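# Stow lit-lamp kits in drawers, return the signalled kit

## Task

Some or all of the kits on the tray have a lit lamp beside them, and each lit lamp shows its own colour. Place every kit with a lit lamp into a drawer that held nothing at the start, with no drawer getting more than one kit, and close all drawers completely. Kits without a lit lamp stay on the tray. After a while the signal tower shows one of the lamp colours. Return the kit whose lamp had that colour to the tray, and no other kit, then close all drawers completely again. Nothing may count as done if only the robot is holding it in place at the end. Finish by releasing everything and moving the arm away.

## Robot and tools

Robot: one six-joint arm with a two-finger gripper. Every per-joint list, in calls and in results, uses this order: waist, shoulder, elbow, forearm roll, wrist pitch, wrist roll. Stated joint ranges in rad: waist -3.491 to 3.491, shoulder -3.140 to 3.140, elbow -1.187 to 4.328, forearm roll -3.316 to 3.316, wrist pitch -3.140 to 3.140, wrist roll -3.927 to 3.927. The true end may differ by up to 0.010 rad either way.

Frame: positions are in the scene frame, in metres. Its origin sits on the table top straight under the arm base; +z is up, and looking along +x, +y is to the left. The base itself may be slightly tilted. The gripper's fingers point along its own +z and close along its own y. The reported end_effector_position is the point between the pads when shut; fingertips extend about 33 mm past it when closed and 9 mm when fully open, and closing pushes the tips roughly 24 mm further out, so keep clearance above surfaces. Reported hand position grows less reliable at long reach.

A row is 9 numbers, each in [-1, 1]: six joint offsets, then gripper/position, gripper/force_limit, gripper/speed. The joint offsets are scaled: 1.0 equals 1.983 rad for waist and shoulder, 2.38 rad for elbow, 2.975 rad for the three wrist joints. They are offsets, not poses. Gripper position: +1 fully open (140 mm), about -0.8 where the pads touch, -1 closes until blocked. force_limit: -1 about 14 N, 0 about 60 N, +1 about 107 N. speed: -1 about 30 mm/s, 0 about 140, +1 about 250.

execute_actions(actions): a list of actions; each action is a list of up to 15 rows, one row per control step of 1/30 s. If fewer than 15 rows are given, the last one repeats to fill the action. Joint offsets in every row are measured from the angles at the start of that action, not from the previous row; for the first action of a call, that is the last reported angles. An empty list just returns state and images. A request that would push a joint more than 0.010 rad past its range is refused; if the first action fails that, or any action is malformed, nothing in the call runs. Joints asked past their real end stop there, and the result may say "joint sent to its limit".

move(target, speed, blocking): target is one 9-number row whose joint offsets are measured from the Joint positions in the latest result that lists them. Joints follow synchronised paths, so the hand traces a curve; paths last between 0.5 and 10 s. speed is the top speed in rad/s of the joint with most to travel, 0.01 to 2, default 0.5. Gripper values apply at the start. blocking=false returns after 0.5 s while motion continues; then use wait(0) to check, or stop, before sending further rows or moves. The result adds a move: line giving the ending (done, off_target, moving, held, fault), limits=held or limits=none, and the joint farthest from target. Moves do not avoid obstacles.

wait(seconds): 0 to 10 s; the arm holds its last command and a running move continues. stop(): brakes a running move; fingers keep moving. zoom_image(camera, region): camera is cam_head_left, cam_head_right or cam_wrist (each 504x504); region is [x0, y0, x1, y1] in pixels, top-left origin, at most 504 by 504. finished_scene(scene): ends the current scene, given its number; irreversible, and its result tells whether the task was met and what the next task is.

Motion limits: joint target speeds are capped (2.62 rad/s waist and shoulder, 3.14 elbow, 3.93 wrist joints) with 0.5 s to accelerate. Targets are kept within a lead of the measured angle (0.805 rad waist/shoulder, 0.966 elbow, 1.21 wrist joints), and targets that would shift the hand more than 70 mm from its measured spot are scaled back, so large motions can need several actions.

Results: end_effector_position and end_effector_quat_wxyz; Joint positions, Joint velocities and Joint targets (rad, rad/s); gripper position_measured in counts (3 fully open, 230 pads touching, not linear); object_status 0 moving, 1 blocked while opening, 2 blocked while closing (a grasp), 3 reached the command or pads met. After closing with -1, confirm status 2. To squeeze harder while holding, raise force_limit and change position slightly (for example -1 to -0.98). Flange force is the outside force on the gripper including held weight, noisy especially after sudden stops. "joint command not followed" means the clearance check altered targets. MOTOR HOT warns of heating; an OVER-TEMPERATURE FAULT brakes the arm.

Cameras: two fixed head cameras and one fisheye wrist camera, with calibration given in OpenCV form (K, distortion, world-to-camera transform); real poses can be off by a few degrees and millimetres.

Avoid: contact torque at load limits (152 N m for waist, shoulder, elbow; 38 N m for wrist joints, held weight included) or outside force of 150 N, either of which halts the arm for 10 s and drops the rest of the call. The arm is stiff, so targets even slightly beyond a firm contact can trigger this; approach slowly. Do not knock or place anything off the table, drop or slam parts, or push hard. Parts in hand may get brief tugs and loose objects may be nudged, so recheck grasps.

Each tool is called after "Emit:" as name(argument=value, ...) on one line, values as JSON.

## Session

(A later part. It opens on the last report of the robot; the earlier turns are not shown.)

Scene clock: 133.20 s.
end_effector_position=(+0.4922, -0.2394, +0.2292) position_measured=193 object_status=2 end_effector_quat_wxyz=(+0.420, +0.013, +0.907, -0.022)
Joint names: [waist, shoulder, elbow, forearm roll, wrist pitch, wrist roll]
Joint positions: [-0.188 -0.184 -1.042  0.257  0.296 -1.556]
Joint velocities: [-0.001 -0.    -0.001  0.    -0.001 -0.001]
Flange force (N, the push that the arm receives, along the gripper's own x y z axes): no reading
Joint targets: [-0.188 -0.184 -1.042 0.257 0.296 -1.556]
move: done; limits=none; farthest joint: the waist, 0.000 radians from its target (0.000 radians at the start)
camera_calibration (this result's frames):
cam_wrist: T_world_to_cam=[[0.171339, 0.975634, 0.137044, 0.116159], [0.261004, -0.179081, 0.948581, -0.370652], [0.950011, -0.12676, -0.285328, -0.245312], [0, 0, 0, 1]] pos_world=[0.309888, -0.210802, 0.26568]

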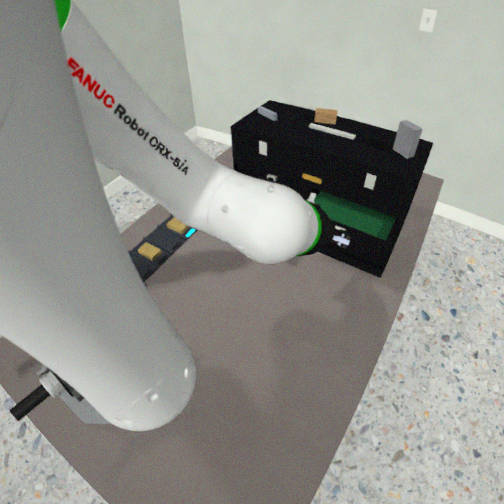

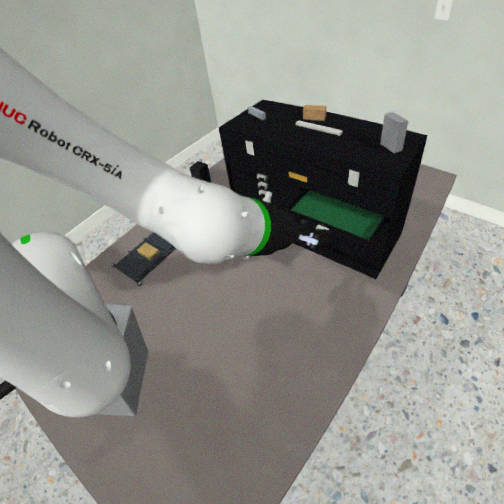

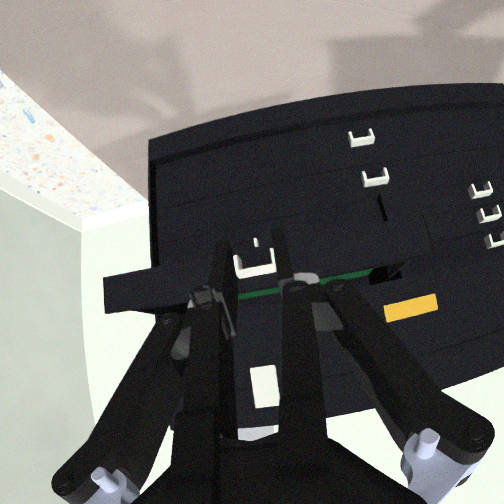

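Emit:
move(target=[-0.003,-0.0605,-0.0256,0,-0.0336,0,-1,0,0], speed=0.15)

Emit:
move(target=[0,0,0,0,0,0,0.7,0,0.5])

Emit:
move(target=[0,0,0,0,-0.12,0,0.7,0,0])

Emit:
move(target=[0.25,0,0,0,0,-0.15,0.2,0,0], speed=0.8)

Emit:
move(target=[0.3158,0.347,0.3483,0.0151,-0.2746,-0.2258,0.2,0,0], speed=0.8)

Emit:
move(target=[0,0.121,0,0,0.0807,0,0.2,0,0], speed=0.4)

Scene clock: 142.40 s.
end_effector_position=(+0.4522, -0.2406, +0.2289) position_measured=193 object_status=2 end_effector_quat_wxyz=(+0.400, +0.017, +0.916, -0.031)
Joint names: [waist, shoulder, elbow, forearm roll, wrist pitch, wrist roll]
Joint positions: [-0.194 -0.304 -1.103  0.257  0.197 -1.556]
Joint velocities: [-0.    -0.001 -0.001  0.    -0.     0.   ]
Flange force (N, the push that the arm receives, along the gripper's own x y z axes): no reading
Joint targets: [-0.194 -0.304 -1.103 0.257 0.196 -1.556]
move: done; limits=none; farthest joint: the waist, 0.000 radians from its target (0.006 radians at the start)
camera_calibration (this result's frames):
cam_wrist: T_world_to_cam=[[0.191835, 0.974227, 0.118661, 0.11876], [0.299928, -0.173317, 0.938085, -0.373908], [0.934474, -0.144368, -0.325447, -0.195579], [0, 0, 0, 1]] pos_world=[0.272127, -0.208739, 0.273015]

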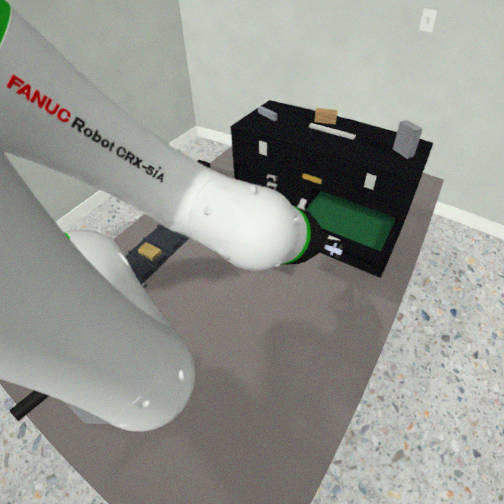

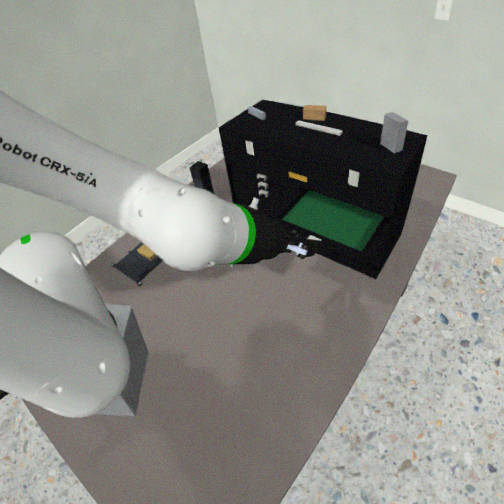

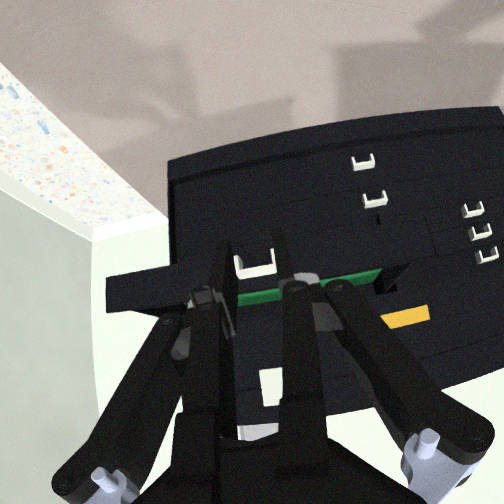

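Scene clock: 143.13 s.
end_effector_position=(+0.4521, -0.2406, +0.2289) position_measured=41 object_status=3 end_effector_quat_wxyz=(+0.400, +0.017, +0.916, -0.031)
Joint names: [waist, shoulder, elbow, forearm roll, wrist pitch, wrist roll]
Joint positions: [-0.194 -0.304 -1.103  0.257  0.197 -1.556]
Joint velocities: [ 0.001  0.     0.    -0.    -0.    -0.002]
Flange force (N, the push that the arm receives, along the gripper's own x y z axes): no reading
Joint targets: [-0.194 -0.304 -1.103 0.257 0.197 -1.556]
move: done; limits=none; farthest joint: the waist, 0.000 radians from its target (0.000 radians at the start)
camera_calibration (this result's frames):
cam_wrist: T_world_to_cam=[[0.191983, 0.974201, 0.118641, 0.118764], [0.299943, -0.17335, 0.938075, -0.373904], [0.934439, -0.144509, -0.325485, -0.195564], [0, 0, 0, 1]] pos_world=[0.272092, -0.208777, 0.273006]

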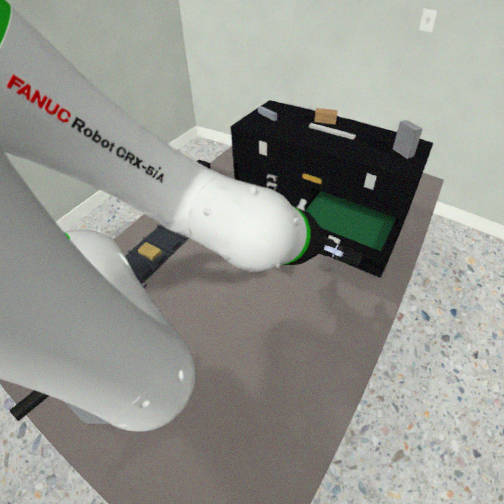

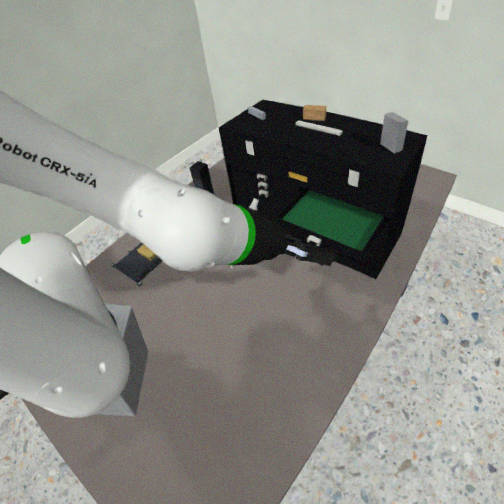

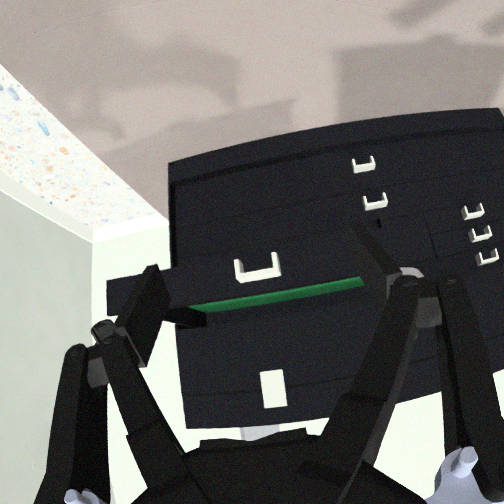

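Scene clock: 144.30 s.
end_effector_position=(+0.3511, -0.2363, +0.1528) position_measured=41 object_status=3 end_effector_quat_wxyz=(+0.231, +0.021, +0.972, -0.025)
Joint names: [waist, shoulder, elbow, forearm roll, wrist pitch, wrist roll]
Joint positions: [-0.194 -0.304 -1.103  0.257 -0.16  -1.556]
Joint velocities: [-0.001  0.001  0.    -0.001 -0.    -0.   ]
Flange force (N, the push that the arm receives, along the gripper's own x y z axes): no reading
Joint targets: [-0.194 -0.304 -1.103 0.257 -0.160 -1.556]
move: done; limits=none; farthest joint: the waist, 0.000 radians from its target (0.000 radians at the start)
camera_calibration (this result's frames):
cam_wrist: T_world_to_cam=[[0.236039, 0.969571, 0.0649368, 0.134611], [0.605243, -0.198967, 0.770774, -0.359139], [0.760241, -0.14263, -0.633791, -0.0166162], [0, 0, 0, 1]] pos_world=[0.198225, -0.204342, 0.257542]

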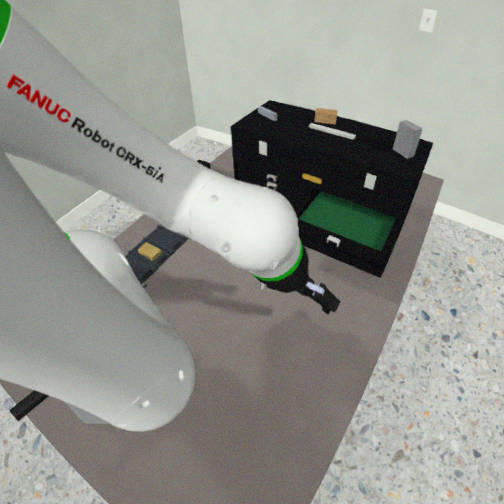

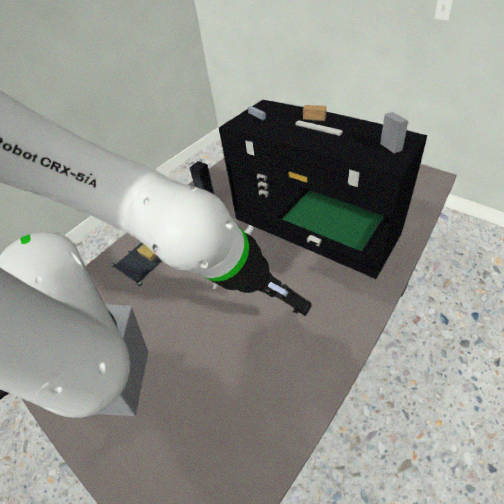

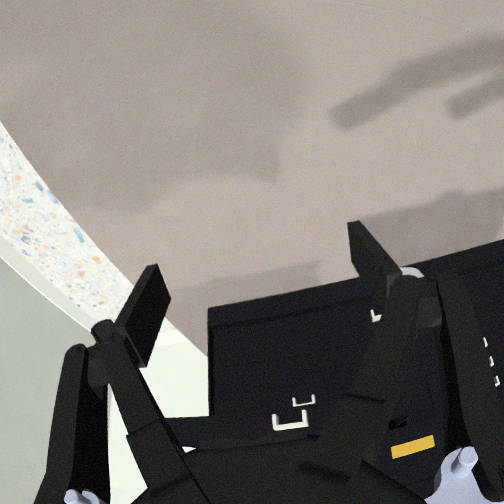

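Scene clock: 145.47 s.
end_effector_position=(+0.4249, -0.0397, +0.1751) position_measured=104 object_status=3 end_effector_quat_wxyz=(+0.246, +0.007, +0.962, +0.117)
Joint names: [waist, shoulder, elbow, forearm roll, wrist pitch, wrist roll]
Joint positions: [ 0.302 -0.304 -1.103  0.257 -0.16  -2.002]
Joint velocities: [ 0.002 -0.001  0.    -0.    -0.     0.001]
Flange force (N, the push that the arm receives, along the gripper's own x y z axes): no reading
Joint targets: [0.302 -0.304 -1.103 0.257 -0.160 -2.002]
move: done; limits=none; farthest joint: the waist, 0.000 radians from its target (0.496 radians at the start)
camera_calibration (this result's frames):
cam_wrist: T_world_to_cam=[[0.138121, 0.933658, 0.330462, -0.081172], [0.600747, -0.34425, 0.721523, -0.377082], [0.787417, 0.0988669, -0.60844, -0.0369081], [0, 0, 0, 1]] pos_world=[0.266805, -0.0503746, 0.276441]

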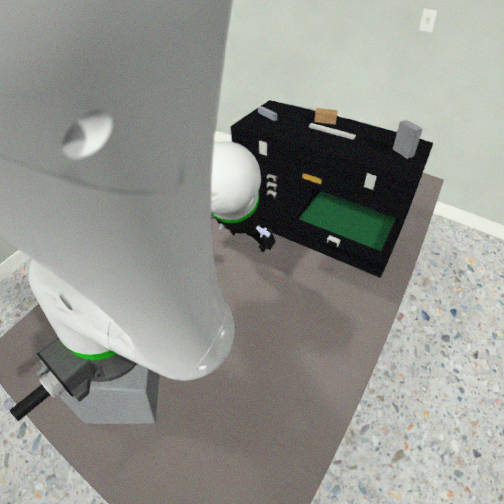

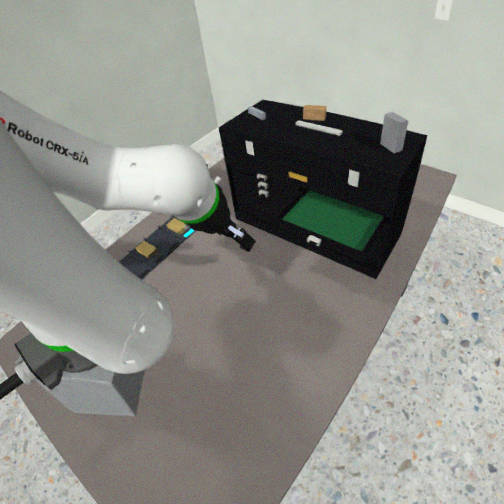

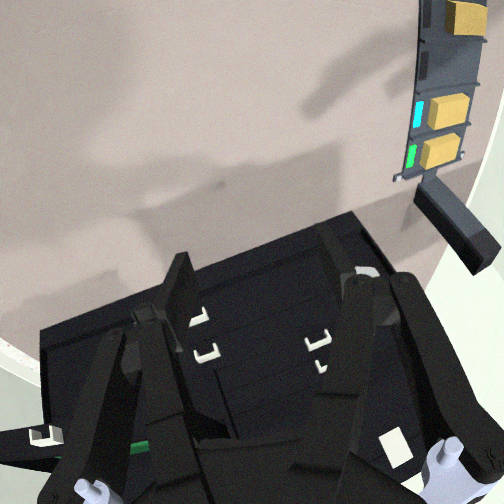

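Scene clock: 147.03 s.
end_effector_position=(+0.4871, +0.2439, +0.1992) position_measured=104 object_status=3 end_effector_quat_wxyz=(+0.023, +0.035, +0.999, -0.019)
Joint names: [waist, shoulder, elbow, forearm roll, wrist pitch, wrist roll]
Joint positions: [ 0.928  0.384 -0.274  0.302 -0.977 -2.674]
Joint velocities: [ 0.001  0.002  0.001  0.    -0.     0.001]
Flange force (N, the push that the arm receives, along the gripper's own x y z axes): [8.4 -3.2 0.5]
Joint targets: [0.928 0.384 -0.274 0.302 -0.977 -2.674]
move: done; limits=none; farthest joint: the waist, 0.000 radians from its target (0.626 radians at the start)
camera_calibration (this result's frames):
cam_wrist: T_world_to_cam=[[0.279065, 0.960118, -0.0171953, -0.368319], [0.857705, -0.241166, 0.454071, -0.431286], [0.431815, -0.141464, -0.890799, 0.188851], [0, 0, 0, 1]] pos_world=[0.391152, 0.276334, 0.357729]

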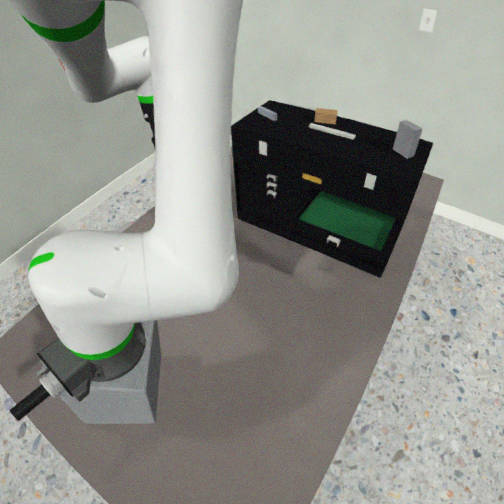

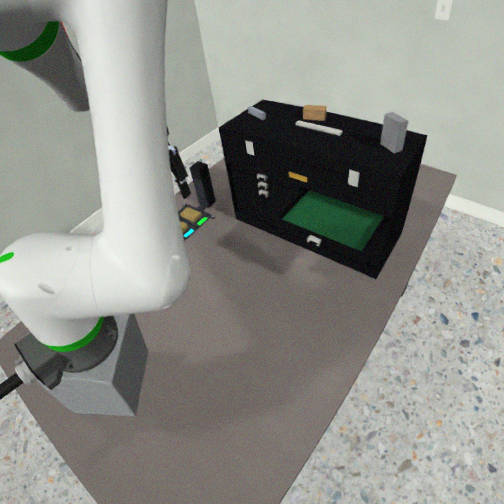

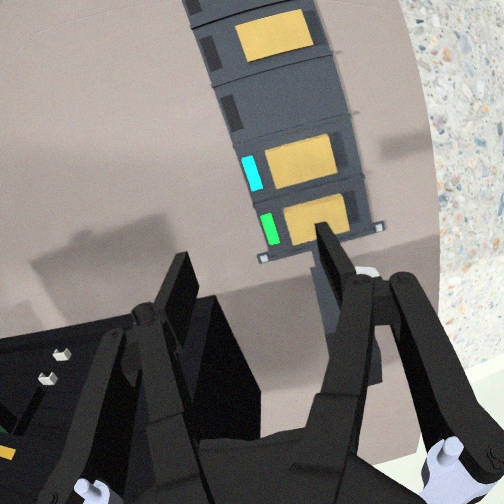

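Scene clock: 148.07 s.
end_effector_position=(+0.4732, +0.2903, +0.0747) position_measured=104 object_status=3 end_effector_quat_wxyz=(+0.005, +0.008, +1.000, -0.004)
Joint names: [waist, shoulder, elbow, forearm roll, wrist pitch, wrist roll]
Joint positions: [ 0.928  0.624 -0.274  0.302 -0.737 -2.674]
Joint velocities: [ 0.     0.001  0.    -0.     0.001 -0.001]
Flange force (N, the push that the arm receives, along the gripper's own x y z axes): [8.1 -2.9 -1.1]
Joint targets: [0.928 0.624 -0.274 0.302 -0.737 -2.674]
move: done; limits=none; farthest joint: the waist, 0.000 radians from its target (0.000 radians at the start)
camera_calibration (this result's frames):
cam_wrist: T_world_to_cam=[[0.226658, 0.973968, 0.00346692, -0.391976], [0.885679, -0.20759, 0.415306, -0.371758], [0.405215, -0.0910621, -0.909675, 0.0898218], [0, 0, 0, 1]] pos_world=[0.381706, 0.312778, 0.237461]

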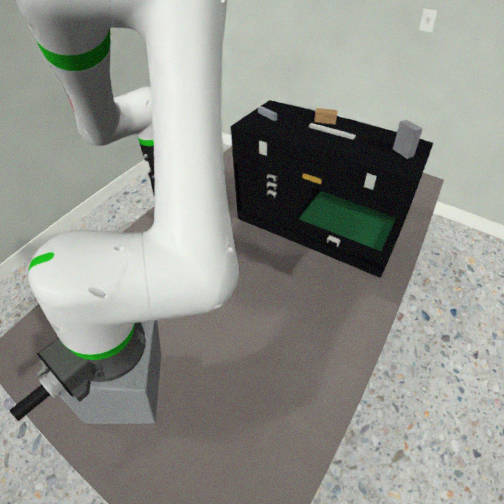

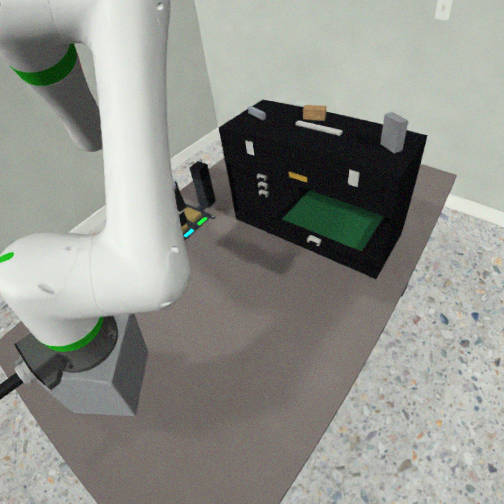

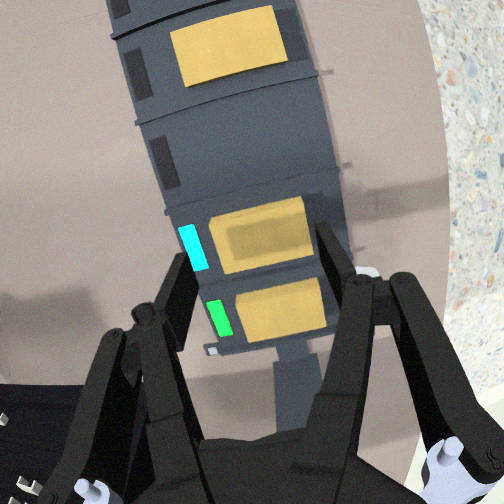

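Emit:
move(target=[-0.001,0.0303,0,0,0.0202,0,0.2,0,0], speed=0.12)

Emit:
move(target=[0,0,0,0,0,0,-1,0,0])

Emit:
move(target=[0,-0.3026,0,0,-0.2017,0,-1,0,0], speed=0.6)

Emit:
move(target=[-0.4619,0.0333,0.0941,-0.0474,0.0101,0.3694,-1,0,0], speed=0.8)

Emit:
move(target=[0,0.0303,-0.0391,0,0.0514,0,-1,0,0], speed=0.2)

Scene clock: 153.30 s.
end_effector_position=(+0.4663, +0.2976, +0.0427) position_measured=104 object_status=3 end_effector_quat_wxyz=(-0.001, +0.003, +1.000, +0.000)
Joint names: [waist, shoulder, elbow, forearm roll, wrist pitch, wrist roll]
Joint positions: [ 0.926  0.684 -0.274  0.302 -0.677 -2.674]
Joint velocities: [-0.001  0.001  0.    -0.001  0.    -0.   ]
Flange force (N, the push that the arm receives, along the gripper's own x y z axes): [6.0 -2.1 0.6]
Joint targets: [0.926 0.684 -0.274 0.302 -0.677 -2.674]
move: done; limits=none; farthest joint: the waist, 0.000 radians from its target (0.002 radians at the start)
camera_calibration (this result's frames):
cam_wrist: T_world_to_cam=[[0.21733, 0.976055, 0.00915796, -0.393932], [0.892242, -0.202455, 0.403628, -0.354935], [0.395818, -0.0795494, -0.914877, 0.0654011], [0, 0, 0, 1]] pos_world=[0.376415, 0.317843, 0.206704]

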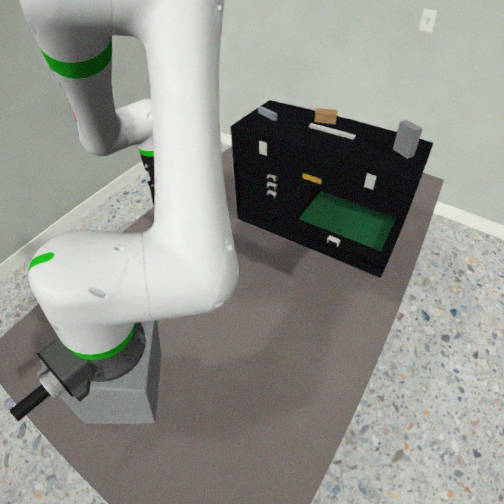

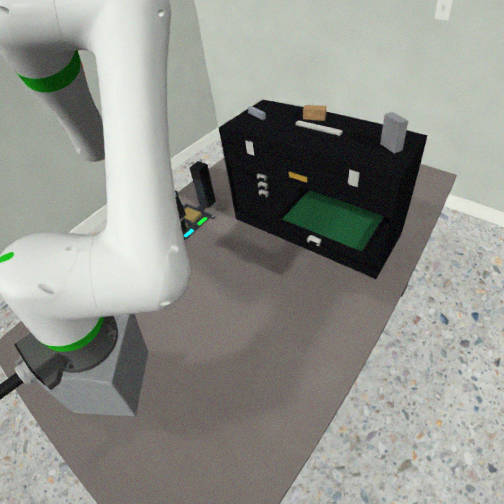

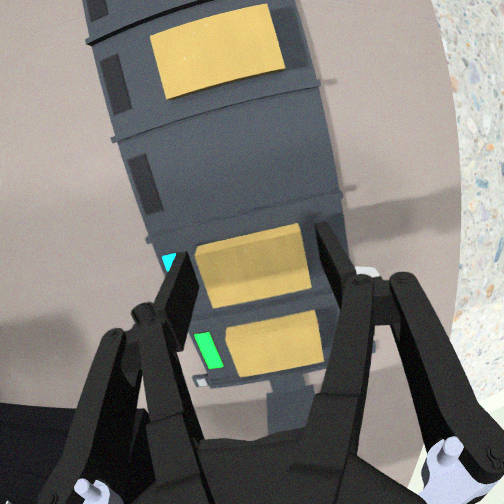

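Scene clock: 153.80 s.
end_effector_position=(+0.4663, +0.2976, +0.0427) position_measured=133 object_status=2 end_effector_quat_wxyz=(-0.001, +0.003, +1.000, +0.000)
Joint names: [waist, shoulder, elbow, forearm roll, wrist pitch, wrist roll]
Joint positions: [ 0.926  0.684 -0.274  0.302 -0.677 -2.674]
Joint velocities: [-0.    -0.001  0.     0.     0.    -0.002]
Flange force (N, the push that the arm receives, along the gripper's own x y z axes): [15.6 -6.3 -37.6]
Joint targets: [0.926 0.684 -0.274 0.302 -0.677 -2.674]
move: done; limits=none; farthest joint: the waist, 0.000 radians from its target (0.000 radians at the start)
camera_calibration (this result's frames):
cam_wrist: T_world_to_cam=[[0.217334, 0.976054, 0.0091496, -0.393928], [0.892244, -0.202456, 0.403624, -0.354933], [0.395811, -0.0795574, -0.914879, 0.0654008], [0, 0, 0, 1]] pos_world=[0.376415, 0.31784, 0.206698]

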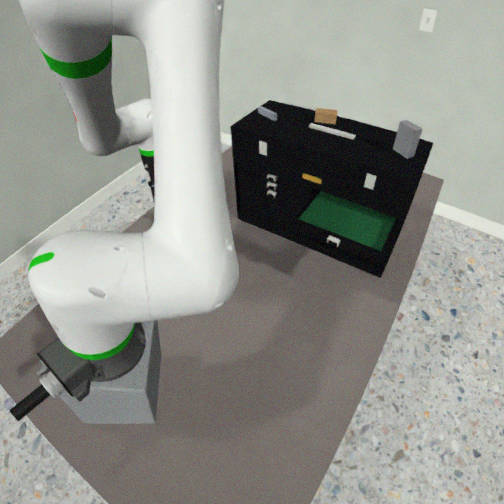

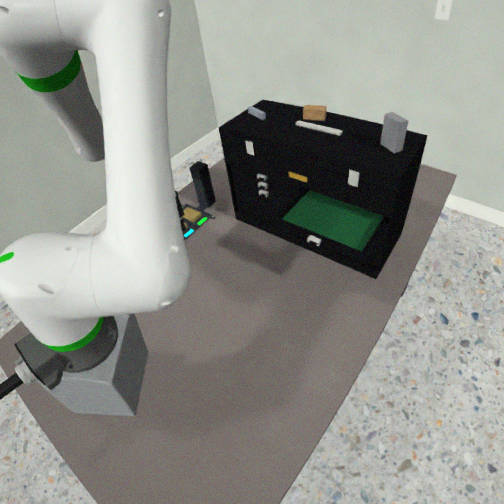

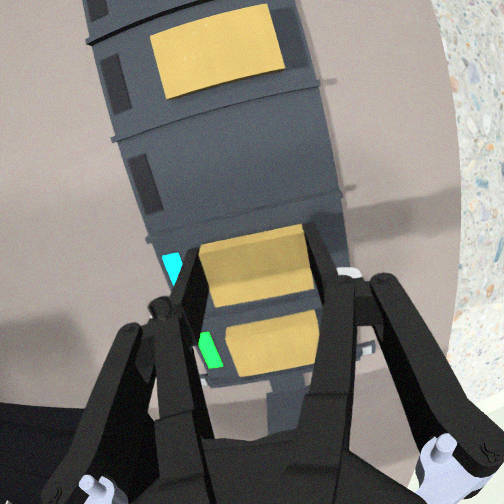

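Scene clock: 155.27 s.
end_effector_position=(+0.4691, +0.1588, +0.3410) position_measured=133 object_status=2 end_effector_quat_wxyz=(+0.037, +0.076, +0.996, -0.033)
Joint names: [waist, shoulder, elbow, forearm roll, wrist pitch, wrist roll]
Joint positions: [ 0.926  0.084 -0.274  0.302 -1.277 -2.674]
Joint velocities: [-0.002 -0.001  0.    -0.001 -0.001 -0.002]
Flange force (N, the push that the arm receives, along the gripper's own x y z axes): [9.6 -4.3 3.6]
Joint targets: [0.926 0.084 -0.274 0.302 -1.277 -2.674]
move: done; limits=none; farthest joint: the waist, 0.000 radians from its target (0.000 radians at the start)
camera_calibration (this result's frames):
cam_wrist: T_world_to_cam=[[0.357974, 0.933108, -0.0341194, -0.306139], [0.821876, -0.297538, 0.48579, -0.485834], [0.443142, -0.201942, -0.87341, 0.309251], [0, 0, 0, 1]] pos_world=[0.371843, 0.203557, 0.495671]

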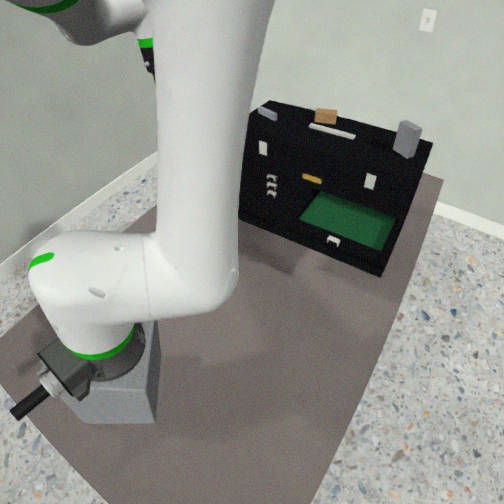

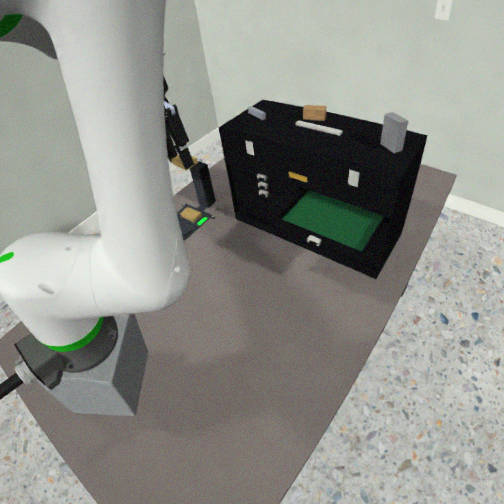

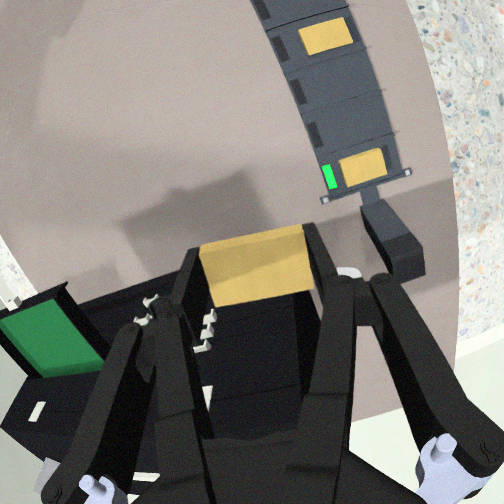

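Scene clock: 157.20 s.
end_effector_position=(+0.5340, -0.2352, +0.3101) position_measured=133 object_status=2 end_effector_quat_wxyz=(+0.000, +0.012, +1.000, -0.003)
Joint names: [waist, shoulder, elbow, forearm roll, wrist pitch, wrist roll]
Joint positions: [ 0.01   0.15  -0.05   0.161 -1.247 -1.575]
Joint velocities: [-0.001  0.     0.    -0.001 -0.     0.002]
Flange force (N, the push that the arm receives, along the gripper's own x y z axes): [5.8 7.2 3.2]
Joint targets: [0.010 0.150 -0.050 0.161 -1.247 -1.575]
move: done; limits=none; farthest joint: the waist, 0.000 radians from its target (0.916 radians at the start)
camera_calibration (this result's frames):
cam_wrist: T_world_to_cam=[[0.234163, 0.97219, 0.00379246, 0.100713], [0.88761, -0.215379, 0.407137, -0.632773], [0.396632, -0.0919702, -0.913359, 0.237035], [0, 0, 0, 1]] pos_world=[0.444057, -0.212398, 0.473742]

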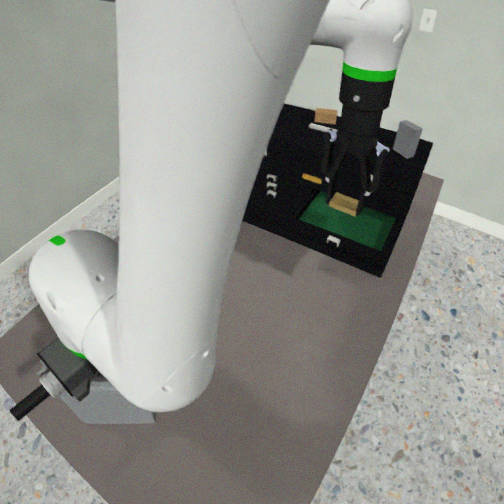

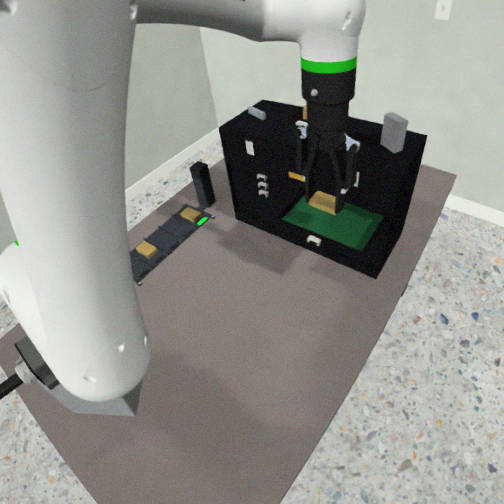

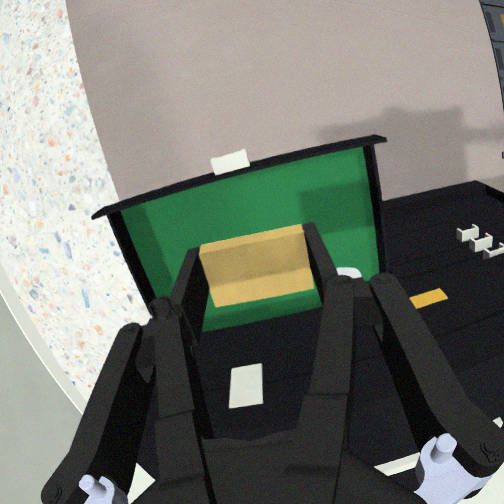

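Scene clock: 158.33 s.
end_effector_position=(+0.5361, -0.2217, +0.2418) position_measured=133 object_status=2 end_effector_quat_wxyz=(+0.001, +0.001, +1.000, +0.002)
Joint names: [waist, shoulder, elbow, forearm roll, wrist pitch, wrist roll]
Joint positions: [ 0.01   0.21  -0.143  0.161 -1.094 -1.575]
Joint velocities: [ 0.001  0.001 -0.001  0.     0.001  0.   ]
Flange force (N, the push that the arm receives, along the gripper's own x y z axes): [5.1 2.5 -29.0]
Joint targets: [0.010 0.210 -0.143 0.161 -1.094 -1.575]
move: done; limits=none; farthest joint: the waist, 0.000 radians from its target (0.000 radians at the start)
camera_calibration (this result's frames):
cam_wrist: T_world_to_cam=[[0.212142, 0.977146, 0.0134877, 0.0979474], [0.891438, -0.199153, 0.407034, -0.602352], [0.400417, -0.0743254, -0.913314, 0.176922], [0, 0, 0, 1]] pos_world=[0.445338, -0.202519, 0.405442]

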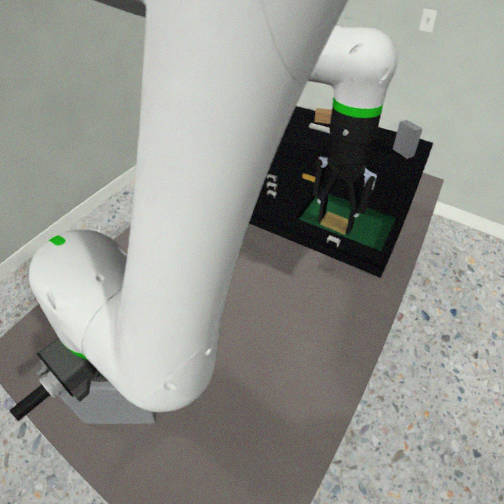

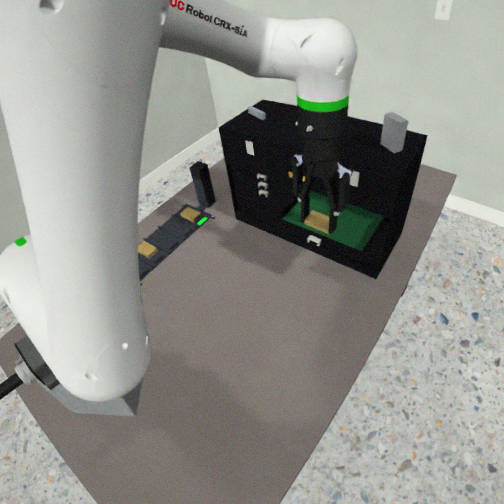

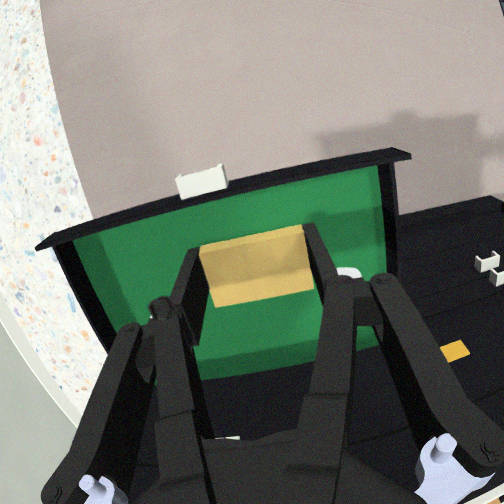

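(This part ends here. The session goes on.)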